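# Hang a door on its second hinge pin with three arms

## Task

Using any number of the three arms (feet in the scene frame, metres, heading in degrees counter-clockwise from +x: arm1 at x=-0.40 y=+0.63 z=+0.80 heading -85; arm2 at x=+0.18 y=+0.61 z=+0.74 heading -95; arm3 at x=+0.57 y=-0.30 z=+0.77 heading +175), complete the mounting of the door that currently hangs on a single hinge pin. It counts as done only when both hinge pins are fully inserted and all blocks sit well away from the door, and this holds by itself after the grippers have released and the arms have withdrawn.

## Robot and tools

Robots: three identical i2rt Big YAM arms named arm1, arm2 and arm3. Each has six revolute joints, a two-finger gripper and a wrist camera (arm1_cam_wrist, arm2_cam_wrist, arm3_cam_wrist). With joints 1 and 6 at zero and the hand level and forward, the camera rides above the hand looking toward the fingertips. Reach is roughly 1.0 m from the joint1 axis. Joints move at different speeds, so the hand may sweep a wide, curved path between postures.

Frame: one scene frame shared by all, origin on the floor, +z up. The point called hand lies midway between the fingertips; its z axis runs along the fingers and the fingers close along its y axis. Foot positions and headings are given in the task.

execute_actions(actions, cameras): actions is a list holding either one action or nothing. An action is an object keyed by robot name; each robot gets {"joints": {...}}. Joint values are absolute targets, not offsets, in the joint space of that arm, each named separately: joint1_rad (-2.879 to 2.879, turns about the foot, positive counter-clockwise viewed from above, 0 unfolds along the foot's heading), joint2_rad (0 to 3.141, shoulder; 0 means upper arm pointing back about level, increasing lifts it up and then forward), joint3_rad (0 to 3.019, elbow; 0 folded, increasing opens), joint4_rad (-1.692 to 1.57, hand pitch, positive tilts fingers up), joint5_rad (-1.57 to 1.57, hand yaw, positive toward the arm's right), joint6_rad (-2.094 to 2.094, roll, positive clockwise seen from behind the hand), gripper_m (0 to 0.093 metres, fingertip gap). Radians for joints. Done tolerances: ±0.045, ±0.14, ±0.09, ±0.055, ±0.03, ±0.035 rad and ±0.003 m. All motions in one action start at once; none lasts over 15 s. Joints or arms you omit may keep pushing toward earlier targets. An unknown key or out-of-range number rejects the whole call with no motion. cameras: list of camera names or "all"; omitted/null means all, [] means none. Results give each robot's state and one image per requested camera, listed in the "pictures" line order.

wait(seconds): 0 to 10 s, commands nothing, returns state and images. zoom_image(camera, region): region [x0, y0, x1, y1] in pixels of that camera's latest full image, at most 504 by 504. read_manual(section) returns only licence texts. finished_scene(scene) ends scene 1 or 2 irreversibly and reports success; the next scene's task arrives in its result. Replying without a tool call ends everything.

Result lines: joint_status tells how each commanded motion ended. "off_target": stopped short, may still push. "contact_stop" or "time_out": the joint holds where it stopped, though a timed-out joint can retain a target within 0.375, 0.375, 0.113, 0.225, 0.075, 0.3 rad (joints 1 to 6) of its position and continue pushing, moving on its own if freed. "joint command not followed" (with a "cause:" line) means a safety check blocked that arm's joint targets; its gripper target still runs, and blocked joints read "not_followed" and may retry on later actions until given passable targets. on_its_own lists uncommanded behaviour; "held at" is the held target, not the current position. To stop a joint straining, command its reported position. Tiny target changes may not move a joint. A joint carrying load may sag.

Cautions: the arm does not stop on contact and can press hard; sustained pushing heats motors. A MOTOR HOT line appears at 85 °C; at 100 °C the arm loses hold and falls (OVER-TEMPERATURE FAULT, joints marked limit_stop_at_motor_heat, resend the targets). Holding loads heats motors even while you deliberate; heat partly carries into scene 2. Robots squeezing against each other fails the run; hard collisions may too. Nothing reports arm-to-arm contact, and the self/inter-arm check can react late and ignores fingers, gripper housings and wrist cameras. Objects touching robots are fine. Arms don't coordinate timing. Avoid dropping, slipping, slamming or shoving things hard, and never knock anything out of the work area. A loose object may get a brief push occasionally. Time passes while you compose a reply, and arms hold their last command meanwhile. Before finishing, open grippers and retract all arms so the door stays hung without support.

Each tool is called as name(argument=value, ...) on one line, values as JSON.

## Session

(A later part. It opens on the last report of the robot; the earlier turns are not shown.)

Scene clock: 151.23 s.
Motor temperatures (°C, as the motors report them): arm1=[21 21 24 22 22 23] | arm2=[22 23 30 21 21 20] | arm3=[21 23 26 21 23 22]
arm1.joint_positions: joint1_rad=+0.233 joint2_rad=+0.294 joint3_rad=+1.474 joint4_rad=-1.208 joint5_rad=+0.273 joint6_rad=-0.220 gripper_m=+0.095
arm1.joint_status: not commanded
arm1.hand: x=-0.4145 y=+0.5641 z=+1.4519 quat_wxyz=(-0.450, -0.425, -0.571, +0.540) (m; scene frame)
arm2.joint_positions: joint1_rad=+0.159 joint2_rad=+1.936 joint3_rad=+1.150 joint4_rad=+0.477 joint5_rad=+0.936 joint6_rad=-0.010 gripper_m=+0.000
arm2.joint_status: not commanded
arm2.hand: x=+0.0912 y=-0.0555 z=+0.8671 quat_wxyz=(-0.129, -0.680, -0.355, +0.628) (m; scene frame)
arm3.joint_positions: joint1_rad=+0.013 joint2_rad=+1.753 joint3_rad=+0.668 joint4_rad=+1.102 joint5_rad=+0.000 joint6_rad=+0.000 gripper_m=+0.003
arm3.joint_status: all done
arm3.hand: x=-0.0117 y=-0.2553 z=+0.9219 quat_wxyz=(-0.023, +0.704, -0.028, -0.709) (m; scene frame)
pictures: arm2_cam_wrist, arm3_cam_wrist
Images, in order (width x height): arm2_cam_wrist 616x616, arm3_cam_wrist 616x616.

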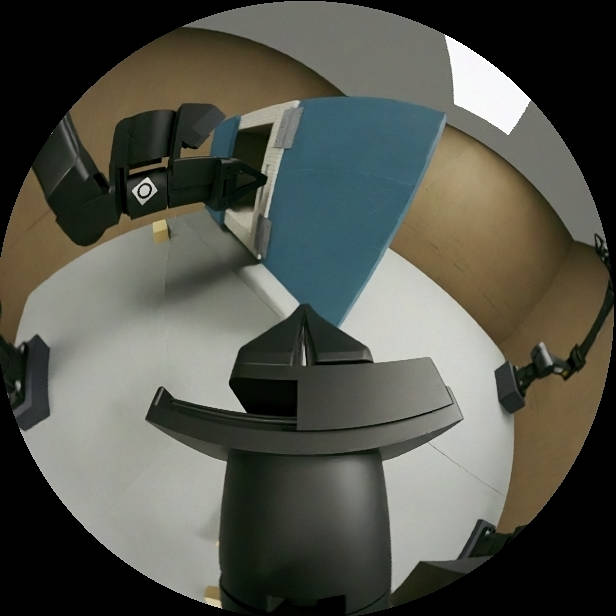

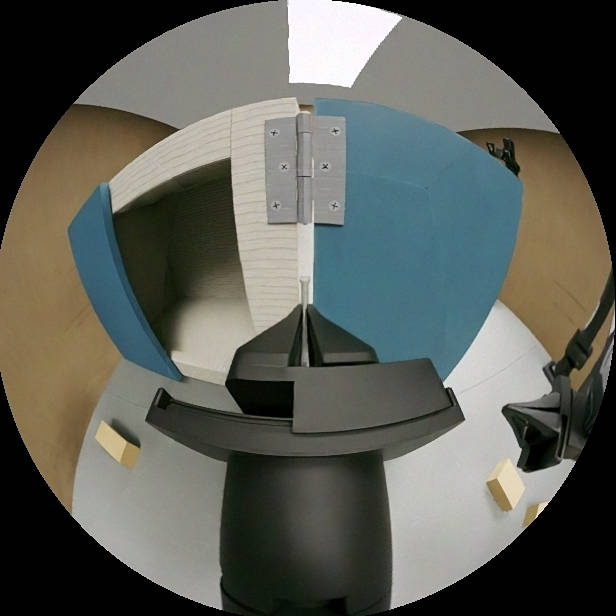

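execute_actions(actions=[{"arm3":{"joints":{"joint4_rad":1.139,"joint3_rad":0.733}}}], cameras=[])

execute_actions(actions=[{"arm3":{"joints":{"joint2_rad":1.795}}}], cameras=["arm2_cam_wrist","arm3_cam_wrist"])

zoom_image(camera="arm2_cam_wrist", region=[230, 160, 310, 250])

zoom_image(camera="arm3_cam_wrist", region=[230, 200, 380, 380])

Scene clock: 164.20 s.
Motor temperatures (°C, as the motors report them): arm1=[21 21 24 22 22 23] | arm2=[22 24 30 21 21 20] | arm3=[21 24 27 21 23 22]
arm1.joint_positions: joint1_rad=+0.233 joint2_rad=+0.294 joint3_rad=+1.474 joint4_rad=-1.208 joint5_rad=+0.273 joint6_rad=-0.220 gripper_m=+0.095
arm1.joint_status: not commanded
arm1.hand: x=-0.4145 y=+0.5641 z=+1.4519 quat_wxyz=(-0.450, -0.425, -0.571, +0.540) (m; scene frame)
arm2.joint_positions: joint1_rad=+0.159 joint2_rad=+1.936 joint3_rad=+1.150 joint4_rad=+0.477 joint5_rad=+0.936 joint6_rad=-0.010 gripper_m=+0.000
arm2.joint_status: not commanded
arm2.hand: x=+0.0912 y=-0.0555 z=+0.8671 quat_wxyz=(-0.129, -0.680, -0.355, +0.628) (m; scene frame)
arm3.joint_positions: joint1_rad=+0.013 joint2_rad=+1.753 joint3_rad=+0.689 joint4_rad=+1.113 joint5_rad=+0.000 joint6_rad=+0.000 gripper_m=+0.003
arm3.joint_status: all done
arm3.hand: x=-0.0184 y=-0.2547 z=+0.9333 quat_wxyz=(-0.023, +0.693, -0.027, -0.720) (m; scene frame)
pictures: none
No camera images: the call's "cameras" was empty. Leave "cameras" out to get every camera's image.

Scene clock: 164.90 s.
Motor temperatures (°C, as the motors report them): arm1=[21 21 24 22 22 23] | arm2=[22 24 30 21 21 20] | arm3=[21 24 27 21 23 22]
arm1.joint_positions: joint1_rad=+0.233 joint2_rad=+0.294 joint3_rad=+1.474 joint4_rad=-1.208 joint5_rad=+0.273 joint6_rad=-0.220 gripper_m=+0.095
arm1.joint_status: not commanded
arm1.hand: x=-0.4145 y=+0.5641 z=+1.4519 quat_wxyz=(-0.450, -0.425, -0.571, +0.540) (m; scene frame)
arm2.joint_positions: joint1_rad=+0.159 joint2_rad=+1.936 joint3_rad=+1.150 joint4_rad=+0.477 joint5_rad=+0.936 joint6_rad=-0.010 gripper_m=+0.000
arm2.joint_status: not commanded
arm2.hand: x=+0.0912 y=-0.0555 z=+0.8671 quat_wxyz=(-0.129, -0.680, -0.355, +0.628) (m; scene frame)
arm3.joint_positions: joint1_rad=+0.013 joint2_rad=+1.784 joint3_rad=+0.689 joint4_rad=+1.115 joint5_rad=+0.000 joint6_rad=+0.000 gripper_m=+0.003
arm3.joint_status: all done
arm3.hand: x=-0.0191 y=-0.2548 z=+0.9163 quat_wxyz=(-0.023, +0.703, -0.028, -0.710) (m; scene frame)
pictures: arm2_cam_wrist, arm3_cam_wrist
Images, in order (width x height): arm2_cam_wrist 616x616, arm3_cam_wrist 616x616.

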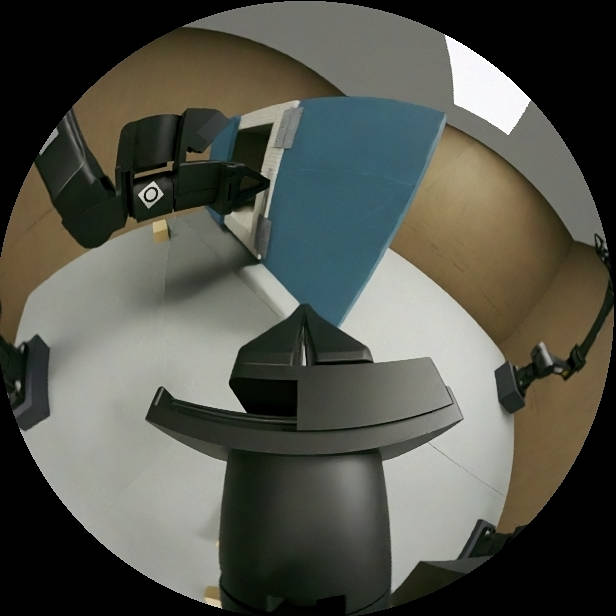

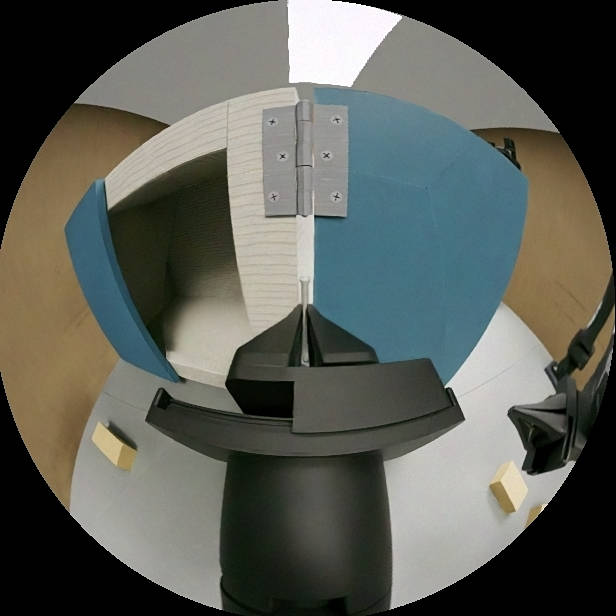

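Region (230, 160, 310, 250) of arm2_cam_wrist's 616x616 image, scaled by 5.600, with more detail than that image has.

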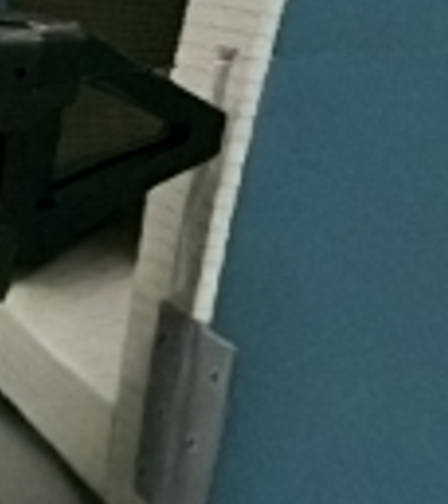

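Region (230, 200, 380, 380) of arm3_cam_wrist's 616x616 image, scaled by 2.800, with more detail than that image has.

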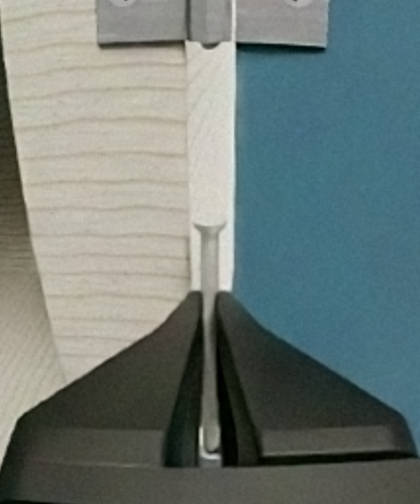

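zoom_image(camera="arm3_cam_wrist", region=[285, 330, 325, 370])

zoom_image(camera="arm2_cam_wrist", region=[250, 195, 285, 230])

Region (285, 330, 325, 370) of arm3_cam_wrist's 616x616 image, scaled by 12.600, with more detail than that image has.

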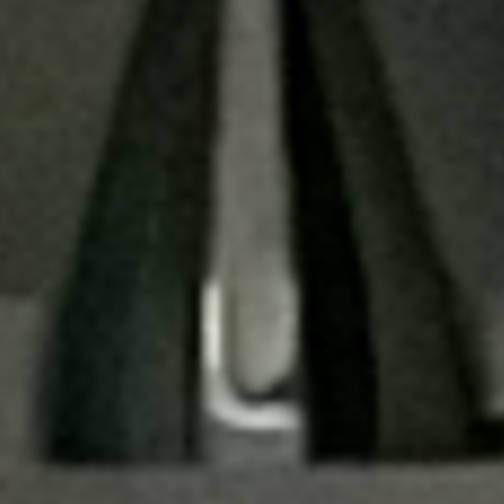

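Region (250, 195, 285, 230) of arm2_cam_wrist's 616x616 image, scaled by 14.400, with more detail than that image has.

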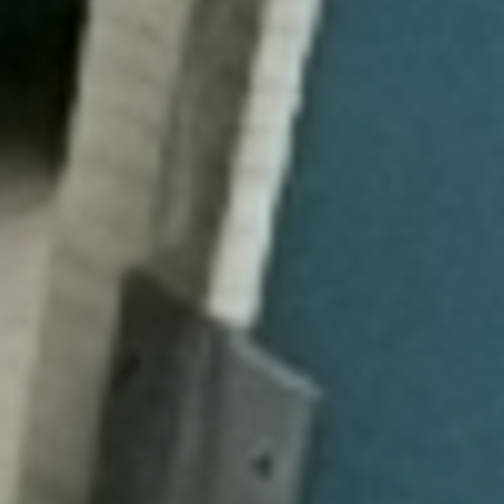

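execute_actions(actions=[{"arm3":{"joints":{"joint3_rad":0.755}}, "arm2":{"joints":{"joint2_rad":2.06,"joint3_rad":1.42,"joint4_rad":0.42}}}], cameras=["arm2_cam_wrist"])

Scene clock: 172.93 s.
Motor temperatures (°C, as the motors report them): arm1=[21 21 24 22 22 23] | arm2=[22 25 31 21 21 20] | arm3=[21 24 28 21 23 22]
arm1.joint_positions: joint1_rad=+0.233 joint2_rad=+0.294 joint3_rad=+1.474 joint4_rad=-1.208 joint5_rad=+0.273 joint6_rad=-0.220 gripper_m=+0.095
arm1.joint_status: not commanded
arm1.hand: x=-0.4145 y=+0.5641 z=+1.4519 quat_wxyz=(-0.450, -0.425, -0.571, +0.540) (m; scene frame)
arm2.joint_positions: joint1_rad=+0.159 joint2_rad=+2.059 joint3_rad=+1.367 joint4_rad=+0.436 joint5_rad=+0.938 joint6_rad=-0.010 gripper_m=+0.000
arm2.joint_status: all done
arm2.hand: x=+0.0960 y=-0.1209 z=+0.8756 quat_wxyz=(-0.148, -0.678, -0.337, +0.637) (m; scene frame)
arm3.joint_positions: joint1_rad=+0.013 joint2_rad=+1.784 joint3_rad=+0.711 joint4_rad=+1.115 joint5_rad=+0.000 joint6_rad=+0.000 gripper_m=+0.003
arm3.joint_status: all done
arm3.hand: x=-0.0267 y=-0.2542 z=+0.9259 quat_wxyz=(-0.023, +0.695, -0.027, -0.718) (m; scene frame)
pictures: arm2_cam_wrist
Images, in order (width x height): arm2_cam_wrist 616x616.

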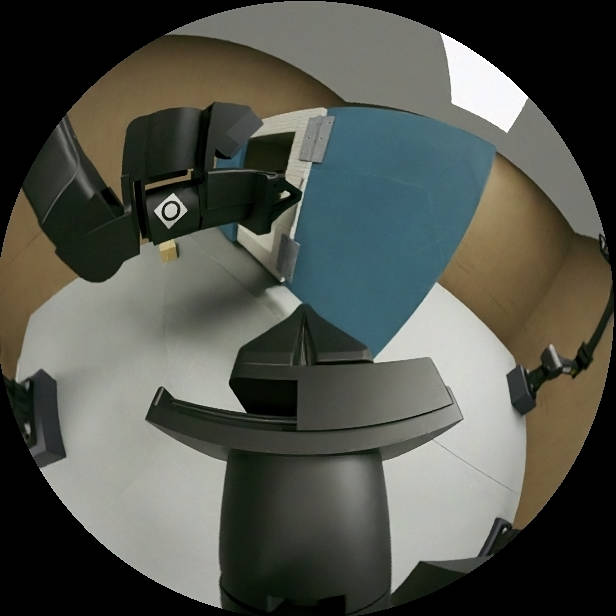

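execute_actions(actions=[{"arm3":{"joints":{"joint2_rad":1.82}}}], cameras=["arm2_cam_wrist","arm3_cam_wrist"])

zoom_image(camera="arm3_cam_wrist", region=[280, 320, 330, 370])

zoom_image(camera="arm2_cam_wrist", region=[260, 180, 330, 290])

Scene clock: 177.27 s.
Motor temperatures (°C, as the motors report them): arm1=[21 21 24 22 22 23] | arm2=[22 25 31 21 21 20] | arm3=[21 24 28 21 23 22]
arm1.joint_positions: joint1_rad=+0.233 joint2_rad=+0.294 joint3_rad=+1.474 joint4_rad=-1.208 joint5_rad=+0.273 joint6_rad=-0.220 gripper_m=+0.095
arm1.joint_status: not commanded
arm1.hand: x=-0.4145 y=+0.5641 z=+1.4519 quat_wxyz=(-0.450, -0.425, -0.571, +0.540) (m; scene frame)
arm2.joint_positions: joint1_rad=+0.159 joint2_rad=+2.059 joint3_rad=+1.367 joint4_rad=+0.436 joint5_rad=+0.938 joint6_rad=-0.010 gripper_m=+0.000
arm2.joint_status: not commanded
arm2.hand: x=+0.0960 y=-0.1209 z=+0.8756 quat_wxyz=(-0.148, -0.678, -0.337, +0.637) (m; scene frame)
arm3.joint_positions: joint1_rad=+0.013 joint2_rad=+1.807 joint3_rad=+0.711 joint4_rad=+1.115 joint5_rad=+0.000 joint6_rad=+0.000 gripper_m=+0.003
arm3.joint_status: all done
arm3.hand: x=-0.0271 y=-0.2542 z=+0.9127 quat_wxyz=(-0.023, +0.703, -0.028, -0.710) (m; scene frame)
pictures: arm2_cam_wrist, arm3_cam_wrist
Images, in order (width x height): arm2_cam_wrist 616x616, arm3_cam_wrist 616x616.

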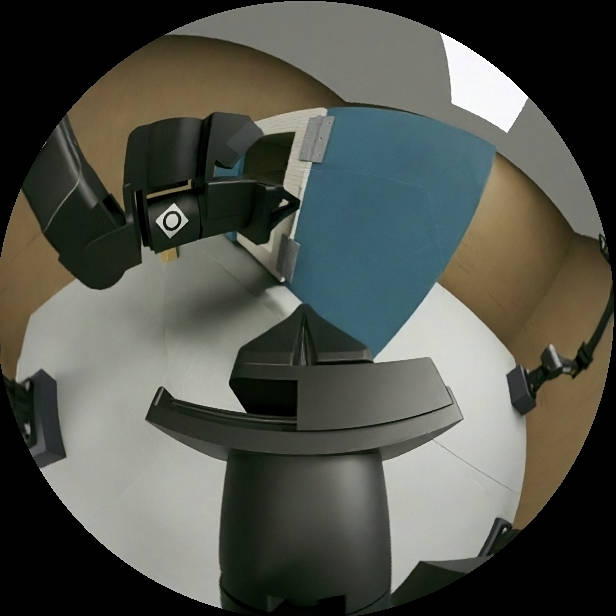

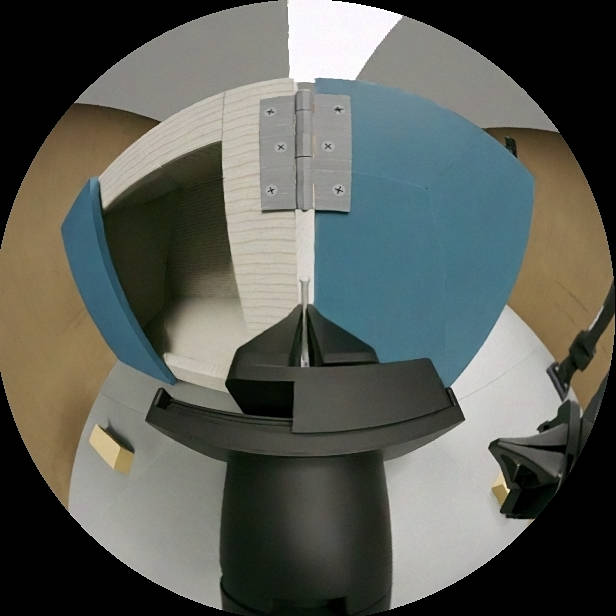

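Region (280, 320, 330, 370) of arm3_cam_wrist's 616x616 image, scaled by 10.080, with more detail than that image has.

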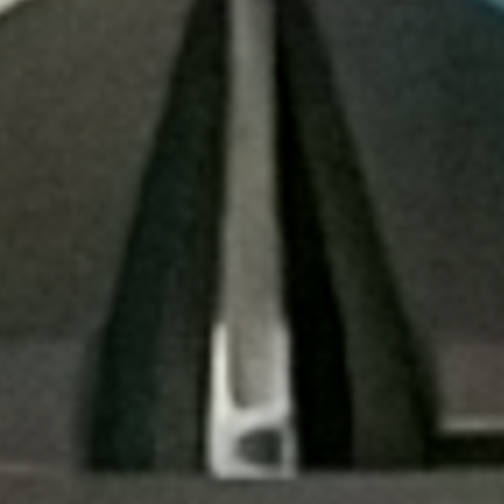

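Region (260, 180, 330, 290) of arm2_cam_wrist's 616x616 image, scaled by 4.582, with more detail than that image has; it fills the left 321 columns of this view, and the rest is white.

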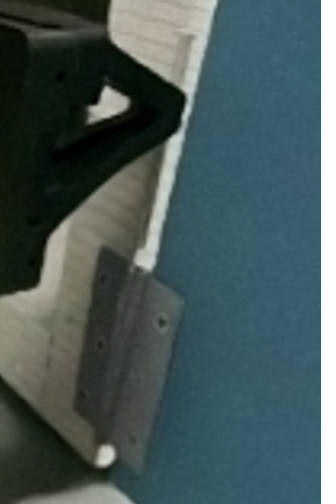

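execute_actions(actions=[{"arm3":{"joints":{"joint2_rad":1.829}}}], cameras=["arm2_cam_wrist","arm3_cam_wrist"])

zoom_image(camera="arm3_cam_wrist", region=[280, 320, 330, 370])

zoom_image(camera="arm2_cam_wrist", region=[270, 215, 315, 260])

Scene clock: 183.23 s.
Motor temperatures (°C, as the motors report them): arm1=[21 21 24 22 22 23] | arm2=[22 25 32 21 21 20] | arm3=[21 24 29 21 23 22]
arm1.joint_positions: joint1_rad=+0.233 joint2_rad=+0.294 joint3_rad=+1.474 joint4_rad=-1.208 joint5_rad=+0.273 joint6_rad=-0.220 gripper_m=+0.095
arm1.joint_status: not commanded
arm1.hand: x=-0.4145 y=+0.5641 z=+1.4519 quat_wxyz=(-0.450, -0.425, -0.571, +0.540) (m; scene frame)
arm2.joint_positions: joint1_rad=+0.159 joint2_rad=+2.059 joint3_rad=+1.367 joint4_rad=+0.436 joint5_rad=+0.938 joint6_rad=-0.010 gripper_m=+0.000
arm2.joint_status: not commanded
arm2.hand: x=+0.0960 y=-0.1209 z=+0.8756 quat_wxyz=(-0.148, -0.678, -0.337, +0.637) (m; scene frame)
arm3.joint_positions: joint1_rad=+0.013 joint2_rad=+1.811 joint3_rad=+0.711 joint4_rad=+1.115 joint5_rad=+0.000 joint6_rad=+0.000 gripper_m=+0.003
arm3.joint_status: all done
arm3.hand: x=-0.0272 y=-0.2542 z=+0.9101 quat_wxyz=(-0.023, +0.705, -0.028, -0.708) (m; scene frame)
pictures: arm2_cam_wrist, arm3_cam_wrist
Images, in order (width x height): arm2_cam_wrist 616x616, arm3_cam_wrist 616x616.

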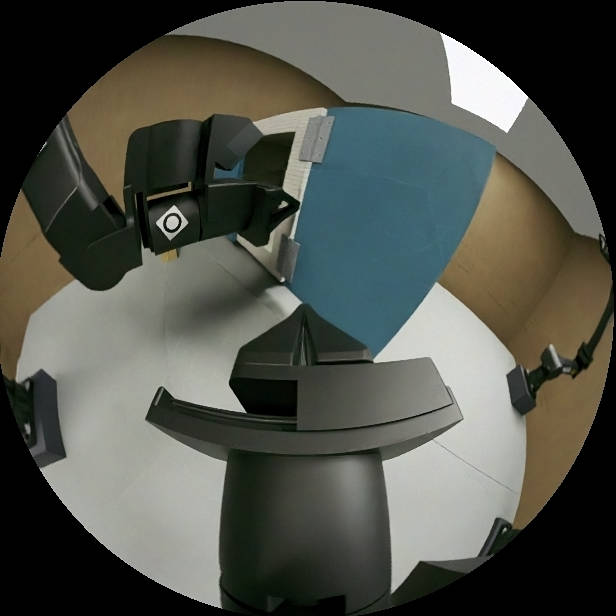

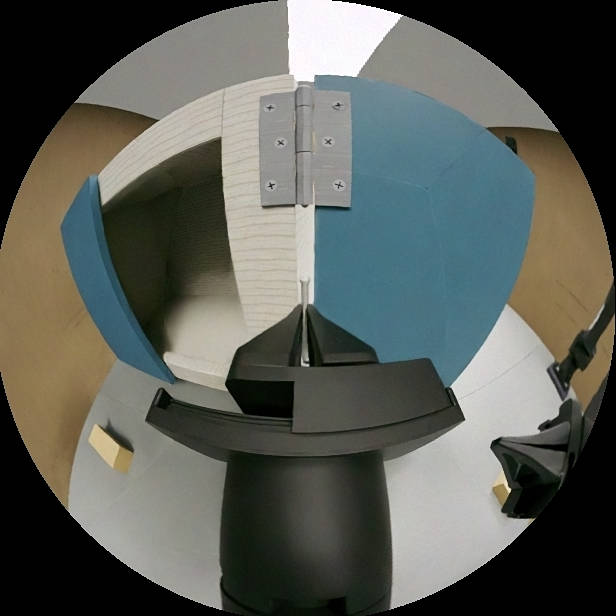

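Region (280, 320, 330, 370) of arm3_cam_wrist's 616x616 image, scaled by 10.080, with more detail than that image has.

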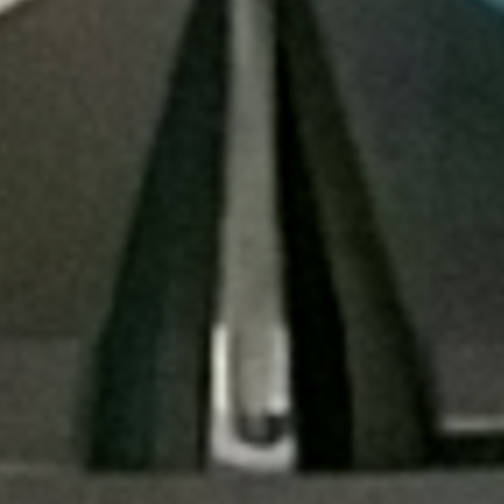

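Region (270, 215, 315, 260) of arm2_cam_wrist's 616x616 image, scaled by 11.200, with more detail than that image has.

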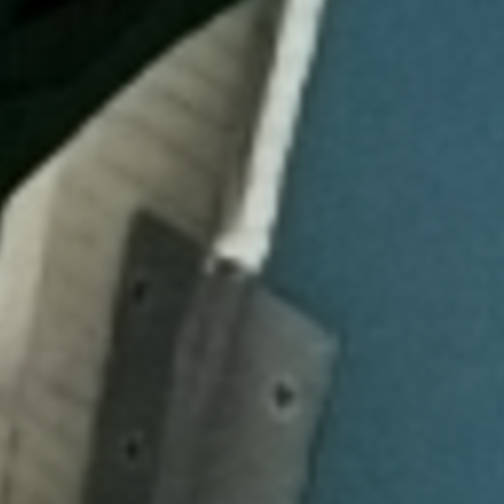

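execute_actions(actions=[{"arm3":{"joints":{"joint2_rad":1.842,"joint3_rad":0.762}}}], cameras=["arm2_cam_wrist","arm3_cam_wrist"])

zoom_image(camera="arm3_cam_wrist", region=[280, 320, 330, 370])

zoom_image(camera="arm2_cam_wrist", region=[270, 215, 315, 260])

Scene clock: 187.30 s.
Motor temperatures (°C, as the motors report them): arm1=[21 21 24 22 22 23] | arm2=[22 25 32 21 21 20] | arm3=[21 24 29 21 23 22]
arm1.joint_positions: joint1_rad=+0.233 joint2_rad=+0.294 joint3_rad=+1.474 joint4_rad=-1.208 joint5_rad=+0.273 joint6_rad=-0.220 gripper_m=+0.095
arm1.joint_status: not commanded
arm1.hand: x=-0.4145 y=+0.5641 z=+1.4519 quat_wxyz=(-0.450, -0.425, -0.571, +0.540) (m; scene frame)
arm2.joint_positions: joint1_rad=+0.159 joint2_rad=+2.059 joint3_rad=+1.367 joint4_rad=+0.436 joint5_rad=+0.938 joint6_rad=-0.010 gripper_m=+0.000
arm2.joint_status: not commanded
arm2.hand: x=+0.0960 y=-0.1209 z=+0.8756 quat_wxyz=(-0.148, -0.678, -0.337, +0.637) (m; scene frame)
arm3.joint_positions: joint1_rad=+0.013 joint2_rad=+1.822 joint3_rad=+0.715 joint4_rad=+1.116 joint5_rad=+0.000 joint6_rad=+0.000 gripper_m=+0.003
arm3.joint_status: all done
arm3.hand: x=-0.0284 y=-0.2542 z=+0.9057 quat_wxyz=(-0.023, +0.707, -0.028, -0.706) (m; scene frame)
pictures: arm2_cam_wrist, arm3_cam_wrist
Images, in order (width x height): arm2_cam_wrist 616x616, arm3_cam_wrist 616x616.

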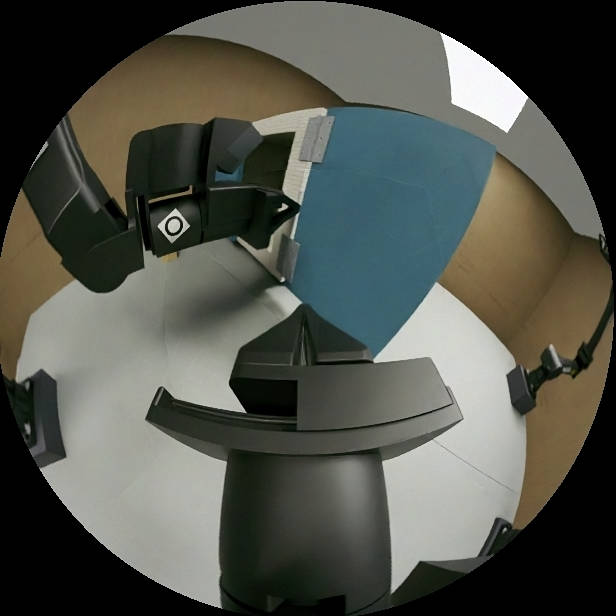

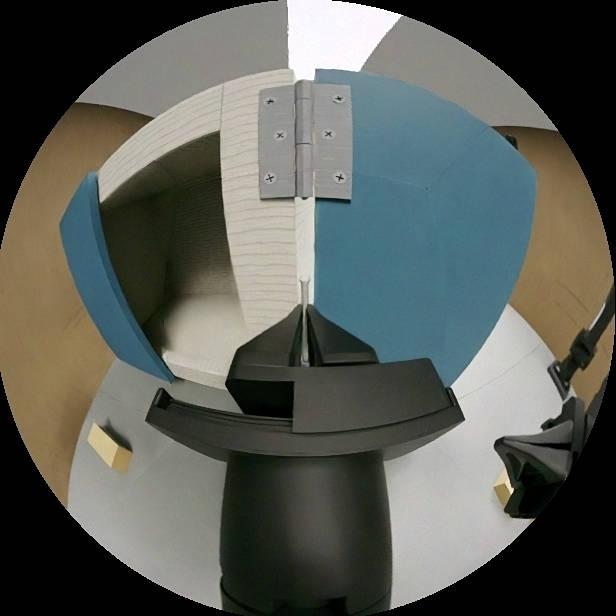

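Region (280, 320, 330, 370) of arm3_cam_wrist's 616x616 image, scaled by 10.080, with more detail than that image has.

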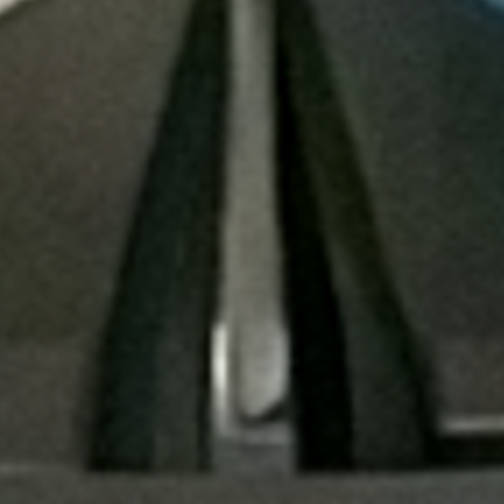

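Region (270, 215, 315, 260) of arm2_cam_wrist's 616x616 image, scaled by 11.200, with more detail than that image has.

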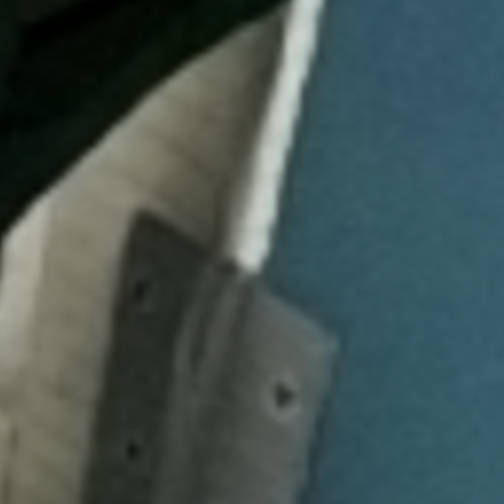

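execute_actions(actions=[{"arm3":{"joints":{"joint2_rad":1.87,"joint4_rad":1.162,"joint3_rad":0.766}}}], cameras=["arm2_cam_wrist","arm3_cam_wrist"])

zoom_image(camera="arm3_cam_wrist", region=[260, 270, 350, 370])

zoom_image(camera="arm2_cam_wrist", region=[260, 190, 330, 260])

Scene clock: 192.63 s.
Motor temperatures (°C, as the motors report them): arm1=[21 21 24 22 22 23] | arm2=[22 26 32 21 21 20] | arm3=[21 24 29 21 23 22]
arm1.joint_positions: joint1_rad=+0.233 joint2_rad=+0.294 joint3_rad=+1.474 joint4_rad=-1.208 joint5_rad=+0.273 joint6_rad=-0.220 gripper_m=+0.095
arm1.joint_status: not commanded
arm1.hand: x=-0.4145 y=+0.5641 z=+1.4519 quat_wxyz=(-0.450, -0.425, -0.571, +0.540) (m; scene frame)
arm2.joint_positions: joint1_rad=+0.159 joint2_rad=+2.059 joint3_rad=+1.367 joint4_rad=+0.436 joint5_rad=+0.938 joint6_rad=-0.010 gripper_m=+0.000
arm2.joint_status: not commanded
arm2.hand: x=+0.0960 y=-0.1209 z=+0.8756 quat_wxyz=(-0.148, -0.678, -0.337, +0.637) (m; scene frame)
arm3.joint_positions: joint1_rad=+0.013 joint2_rad=+1.846 joint3_rad=+0.718 joint4_rad=+1.144 joint5_rad=+0.002 joint6_rad=+0.000 gripper_m=+0.003
arm3.joint_status: all done
arm3.hand: x=-0.0296 y=-0.2538 z=+0.8996 quat_wxyz=(-0.024, +0.705, -0.028, -0.708) (m; scene frame)
pictures: arm2_cam_wrist, arm3_cam_wrist
Images, in order (width x height): arm2_cam_wrist 616x616, arm3_cam_wrist 616x616.

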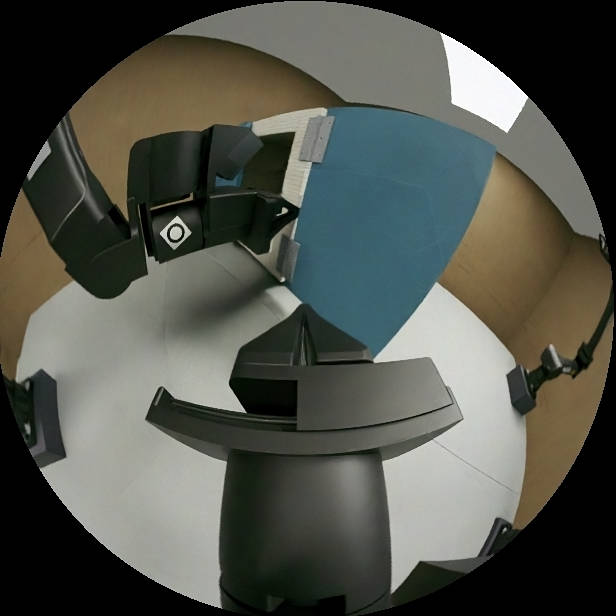

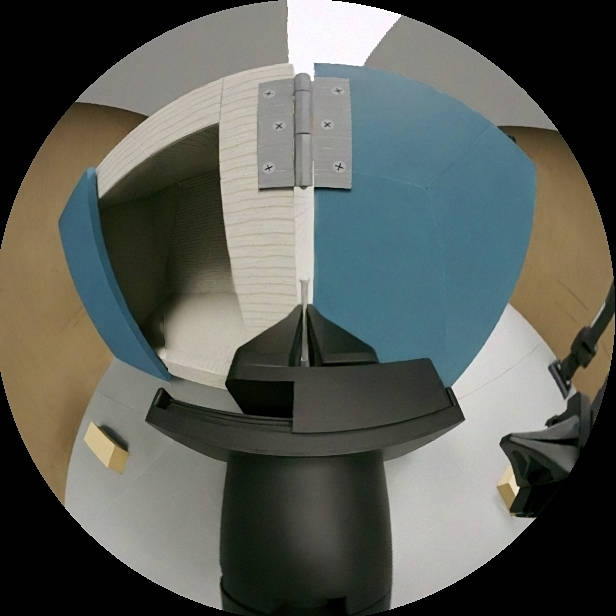

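Region (260, 270, 350, 370) of arm3_cam_wrist's 616x616 image, scaled by 5.040, with more detail than that image has; it fills the left 454 columns of this view, and the rest is white.

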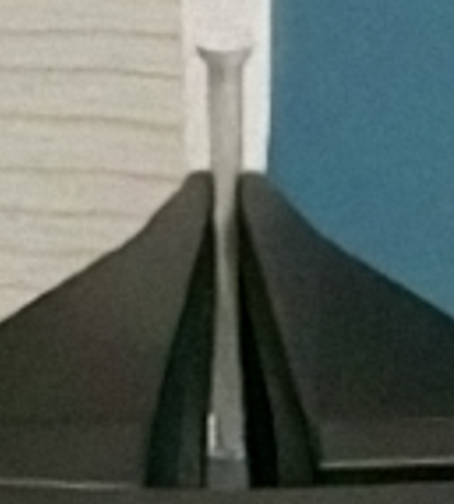

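Region (260, 190, 330, 260) of arm2_cam_wrist's 616x616 image, scaled by 7.200, with more detail than that image has.

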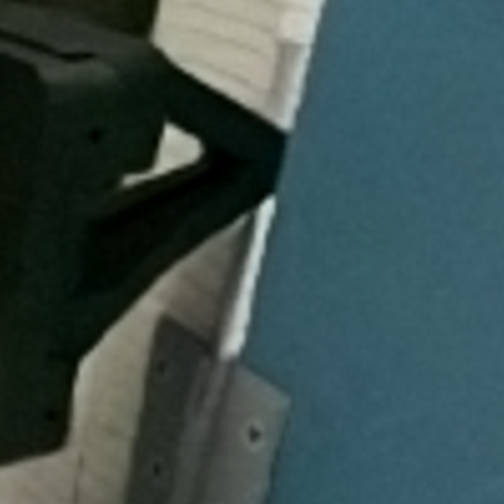

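execute_actions(actions=[{"arm3":{"joints":{"joint2_rad":1.915,"joint4_rad":1.2}}}], cameras=["arm2_cam_wrist","arm3_cam_wrist"])

zoom_image(camera="arm3_cam_wrist", region=[230, 250, 380, 370])

zoom_image(camera="arm2_cam_wrist", region=[260, 190, 330, 260])

Scene clock: 196.23 s.
Motor temperatures (°C, as the motors report them): arm1=[21 21 24 22 22 23] | arm2=[22 26 32 21 21 20] | arm3=[21 24 29 21 23 22]
arm1.joint_positions: joint1_rad=+0.233 joint2_rad=+0.294 joint3_rad=+1.474 joint4_rad=-1.208 joint5_rad=+0.273 joint6_rad=-0.220 gripper_m=+0.095
arm1.joint_status: not commanded
arm1.hand: x=-0.4145 y=+0.5641 z=+1.4519 quat_wxyz=(-0.450, -0.425, -0.571, +0.540) (m; scene frame)
arm2.joint_positions: joint1_rad=+0.159 joint2_rad=+2.059 joint3_rad=+1.367 joint4_rad=+0.436 joint5_rad=+0.938 joint6_rad=-0.010 gripper_m=+0.000
arm2.joint_status: not commanded
arm2.hand: x=+0.0960 y=-0.1209 z=+0.8756 quat_wxyz=(-0.148, -0.678, -0.337, +0.637) (m; scene frame)
arm3.joint_positions: joint1_rad=+0.013 joint2_rad=+1.889 joint3_rad=+0.719 joint4_rad=+1.189 joint5_rad=+0.002 joint6_rad=+0.001 gripper_m=+0.003
arm3.joint_status: all done
arm3.hand: x=-0.0296 y=-0.2538 z=+0.8862 quat_wxyz=(-0.024, +0.704, -0.029, -0.710) (m; scene frame)
pictures: arm2_cam_wrist, arm3_cam_wrist
Images, in order (width x height): arm2_cam_wrist 616x616, arm3_cam_wrist 616x616.

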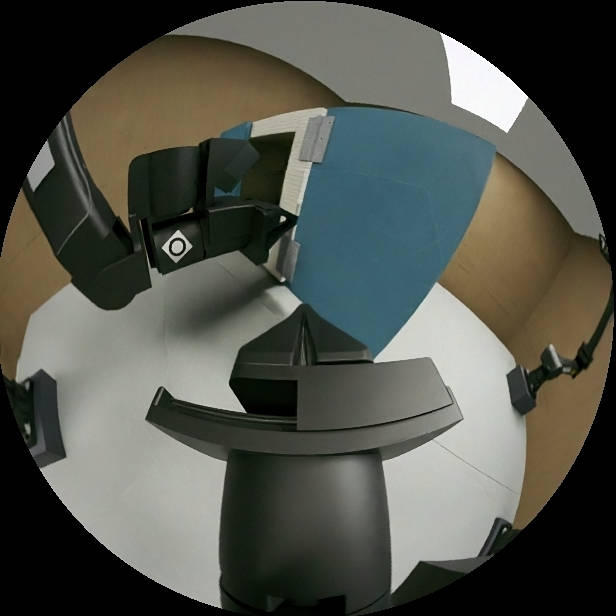

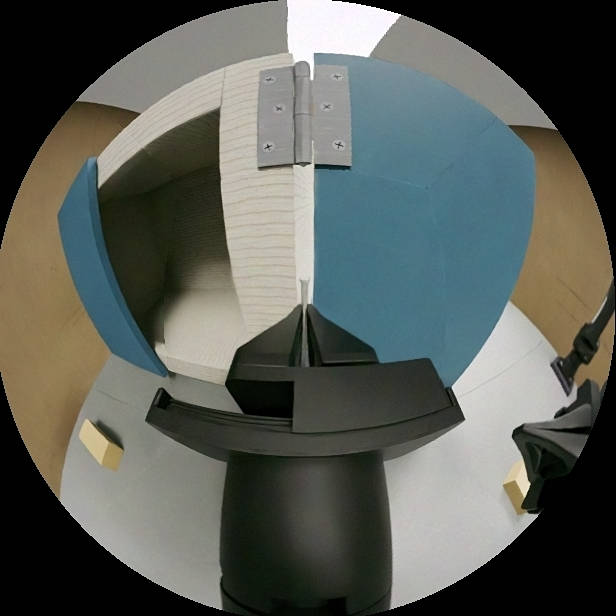

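Region (230, 250, 380, 370) of arm3_cam_wrist's 616x616 image, scaled by 3.360, with more detail than that image has; it fills the top 403 rows of this view, and the rest is white.

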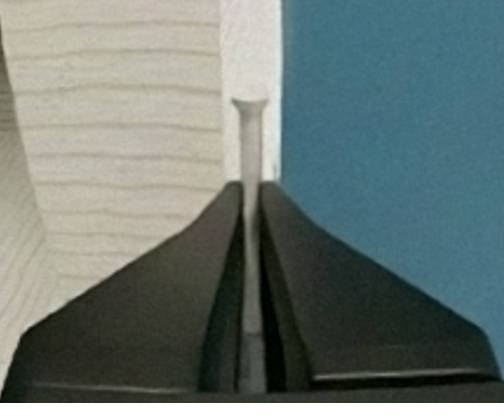

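Region (260, 190, 330, 260) of arm2_cam_wrist's 616x616 image, scaled by 7.200, with more detail than that image has.

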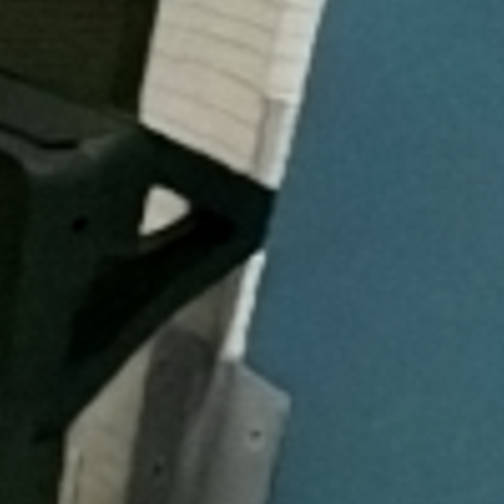

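execute_actions(actions=[{"arm3":{"joints":{"joint2_rad":1.955,"joint4_rad":1.232}}}], cameras=["arm2_cam_wrist","arm3_cam_wrist"])

zoom_image(camera="arm3_cam_wrist", region=[230, 250, 380, 370])

Scene clock: 199.43 s.
Motor temperatures (°C, as the motors report them): arm1=[21 21 24 22 22 23] | arm2=[22 26 32 21 21 20] | arm3=[21 24 29 21 23 22]
arm1.joint_positions: joint1_rad=+0.233 joint2_rad=+0.294 joint3_rad=+1.474 joint4_rad=-1.208 joint5_rad=+0.273 joint6_rad=-0.220 gripper_m=+0.095
arm1.joint_status: not commanded
arm1.hand: x=-0.4145 y=+0.5641 z=+1.4519 quat_wxyz=(-0.450, -0.425, -0.571, +0.540) (m; scene frame)
arm2.joint_positions: joint1_rad=+0.159 joint2_rad=+2.059 joint3_rad=+1.367 joint4_rad=+0.436 joint5_rad=+0.938 joint6_rad=-0.010 gripper_m=+0.000
arm2.joint_status: not commanded
arm2.hand: x=+0.0960 y=-0.1209 z=+0.8756 quat_wxyz=(-0.148, -0.678, -0.337, +0.637) (m; scene frame)
arm3.joint_positions: joint1_rad=+0.013 joint2_rad=+1.921 joint3_rad=+0.721 joint4_rad=+1.227 joint5_rad=+0.002 joint6_rad=+0.001 gripper_m=+0.003
arm3.joint_status: all done
arm3.hand: x=-0.0293 y=-0.2539 z=+0.8775 quat_wxyz=(-0.024, +0.701, -0.029, -0.712) (m; scene frame)
pictures: arm2_cam_wrist, arm3_cam_wrist
Images, in order (width x height): arm2_cam_wrist 616x616, arm3_cam_wrist 616x616.

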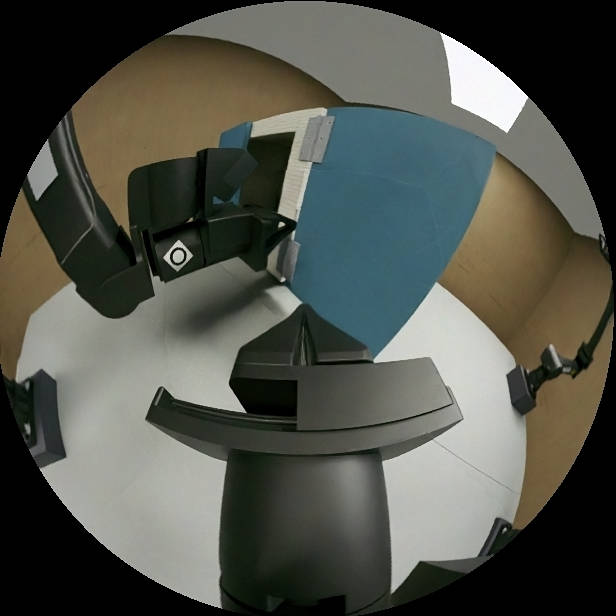

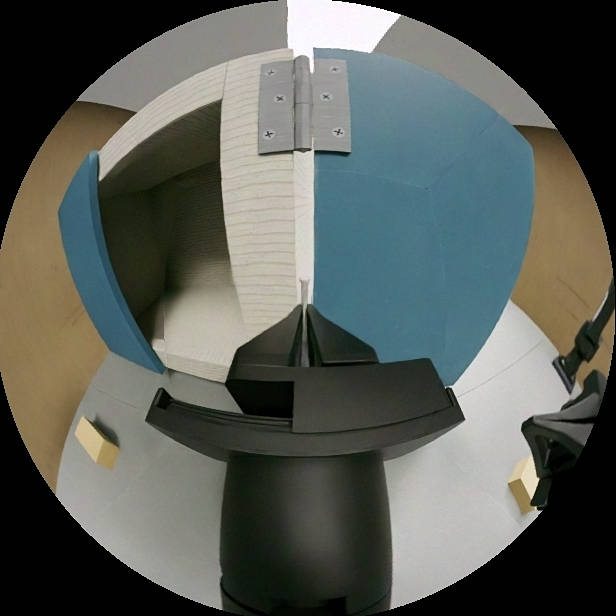

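Region (230, 250, 380, 370) of arm3_cam_wrist's 616x616 image, scaled by 3.360, with more detail than that image has; it fills the top 403 rows of this view, and the rest is white.

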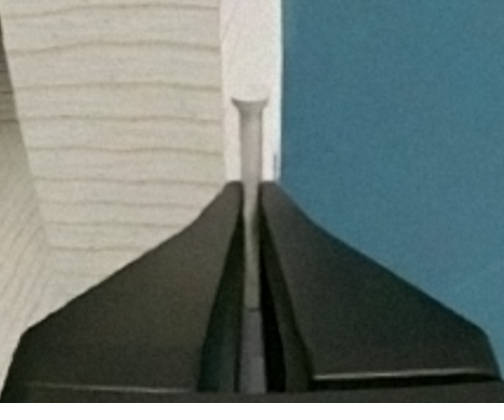

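execute_actions(actions=[{"arm3":{"joints":{"joint2_rad":1.93,"gripper_m":0.02}}}], cameras=[])

execute_actions(actions=[{"arm3":{"joints":{"joint2_rad":1.775,"joint4_rad":1.095}}}], cameras=[])

execute_actions(actions=[{"arm3":{"joints":{"gripper_m":0.0}}}], cameras=["arm2_cam_wrist","arm3_cam_wrist"])

zoom_image(camera="arm2_cam_wrist", region=[250, 170, 340, 260])

Scene clock: 206.03 s.
Motor temperatures (°C, as the motors report them): arm1=[21 21 24 22 22 23] | arm2=[22 26 33 21 21 20] | arm3=[21 24 29 21 23 22]
arm1.joint_positions: joint1_rad=+0.233 joint2_rad=+0.294 joint3_rad=+1.474 joint4_rad=-1.208 joint5_rad=+0.273 joint6_rad=-0.220 gripper_m=+0.095
arm1.joint_status: not commanded
arm1.hand: x=-0.4145 y=+0.5641 z=+1.4519 quat_wxyz=(-0.450, -0.425, -0.571, +0.540) (m; scene frame)
arm2.joint_positions: joint1_rad=+0.159 joint2_rad=+2.059 joint3_rad=+1.367 joint4_rad=+0.436 joint5_rad=+0.938 joint6_rad=-0.010 gripper_m=+0.000
arm2.joint_status: not commanded
arm2.hand: x=+0.0960 y=-0.1209 z=+0.8756 quat_wxyz=(-0.148, -0.678, -0.337, +0.637) (m; scene frame)
arm3.joint_positions: joint1_rad=+0.022 joint2_rad=+1.923 joint3_rad=+0.722 joint4_rad=+1.228 joint5_rad=-0.008 joint6_rad=+0.001 gripper_m=+0.020
arm3.joint_status: all done
arm3.hand: x=-0.0301 y=-0.2606 z=+0.8774 quat_wxyz=(-0.017, +0.701, -0.022, -0.713) (m; scene frame)
pictures: none
No camera images: the call's "cameras" was empty. Leave "cameras" out to get every camera's image.

Scene clock: 206.87 s.
Motor temperatures (°C, as the motors report them): arm1=[21 21 24 22 22 23] | arm2=[22 26 33 21 21 20] | arm3=[21 24 29 21 23 22]
arm1.joint_positions: joint1_rad=+0.233 joint2_rad=+0.294 joint3_rad=+1.474 joint4_rad=-1.208 joint5_rad=+0.273 joint6_rad=-0.220 gripper_m=+0.095
arm1.joint_status: not commanded
arm1.hand: x=-0.4145 y=+0.5641 z=+1.4519 quat_wxyz=(-0.450, -0.425, -0.571, +0.540) (m; scene frame)
arm2.joint_positions: joint1_rad=+0.159 joint2_rad=+2.059 joint3_rad=+1.367 joint4_rad=+0.436 joint5_rad=+0.938 joint6_rad=-0.010 gripper_m=+0.000
arm2.joint_status: not commanded
arm2.hand: x=+0.0960 y=-0.1209 z=+0.8756 quat_wxyz=(-0.148, -0.678, -0.337, +0.637) (m; scene frame)
arm3.joint_positions: joint1_rad=+0.022 joint2_rad=+1.849 joint3_rad=+0.722 joint4_rad=+1.079 joint5_rad=-0.008 joint6_rad=+0.001 gripper_m=+0.020
arm3.joint_status: all done
arm3.hand: x=-0.0310 y=-0.2606 z=+0.8839 quat_wxyz=(-0.016, +0.727, -0.023, -0.686) (m; scene frame)
pictures: none
No camera images: the call's "cameras" was empty. Leave "cameras" out to get every camera's image.

Scene clock: 207.47 s.
Motor temperatures (°C, as the motors report them): arm1=[21 21 24 22 22 23] | arm2=[22 26 33 21 21 20] | arm3=[21 24 29 21 23 22]
arm1.joint_positions: joint1_rad=+0.233 joint2_rad=+0.294 joint3_rad=+1.474 joint4_rad=-1.208 joint5_rad=+0.273 joint6_rad=-0.220 gripper_m=+0.095
arm1.joint_status: not commanded
arm1.hand: x=-0.4145 y=+0.5641 z=+1.4519 quat_wxyz=(-0.450, -0.425, -0.571, +0.540) (m; scene frame)
arm2.joint_positions: joint1_rad=+0.159 joint2_rad=+2.059 joint3_rad=+1.367 joint4_rad=+0.436 joint5_rad=+0.938 joint6_rad=-0.010 gripper_m=+0.000
arm2.joint_status: not commanded
arm2.hand: x=+0.0960 y=-0.1209 z=+0.8756 quat_wxyz=(-0.148, -0.678, -0.337, +0.637) (m; scene frame)
arm3.joint_positions: joint1_rad=+0.013 joint2_rad=+1.838 joint3_rad=+0.719 joint4_rad=+1.078 joint5_rad=+0.001 joint6_rad=+0.002 gripper_m=+0.003
arm3.joint_status: all done
arm3.hand: x=-0.0295 y=-0.2537 z=+0.8887 quat_wxyz=(-0.022, +0.725, -0.030, -0.688) (m; scene frame)
pictures: arm2_cam_wrist, arm3_cam_wrist
Images, in order (width x height): arm2_cam_wrist 616x616, arm3_cam_wrist 616x616.

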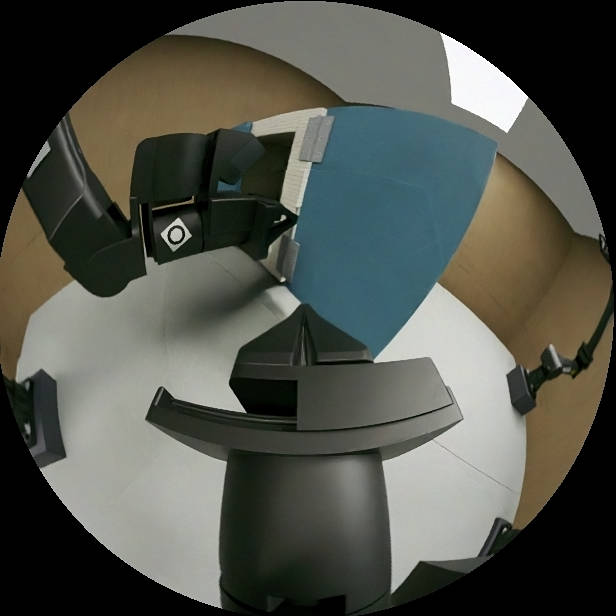

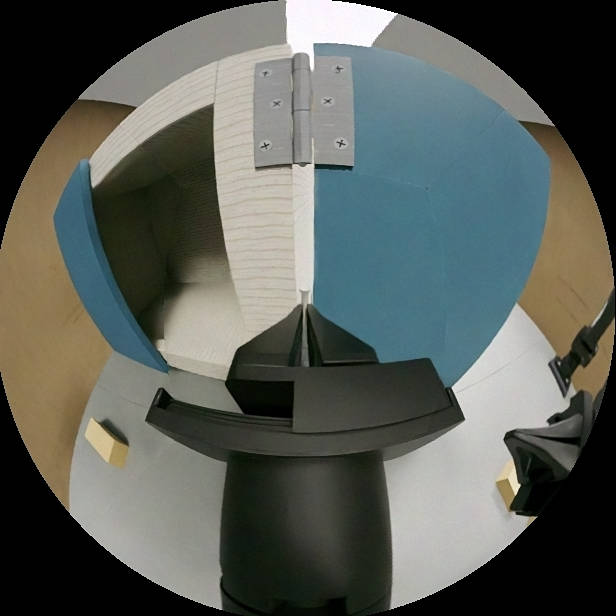

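Region (250, 170, 340, 260) of arm2_cam_wrist's 616x616 image, scaled by 5.600, with more detail than that image has.

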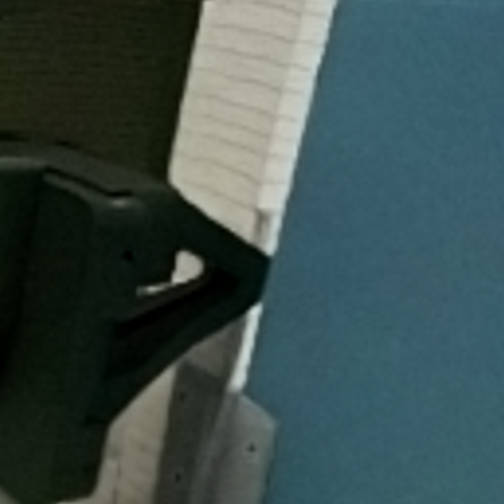

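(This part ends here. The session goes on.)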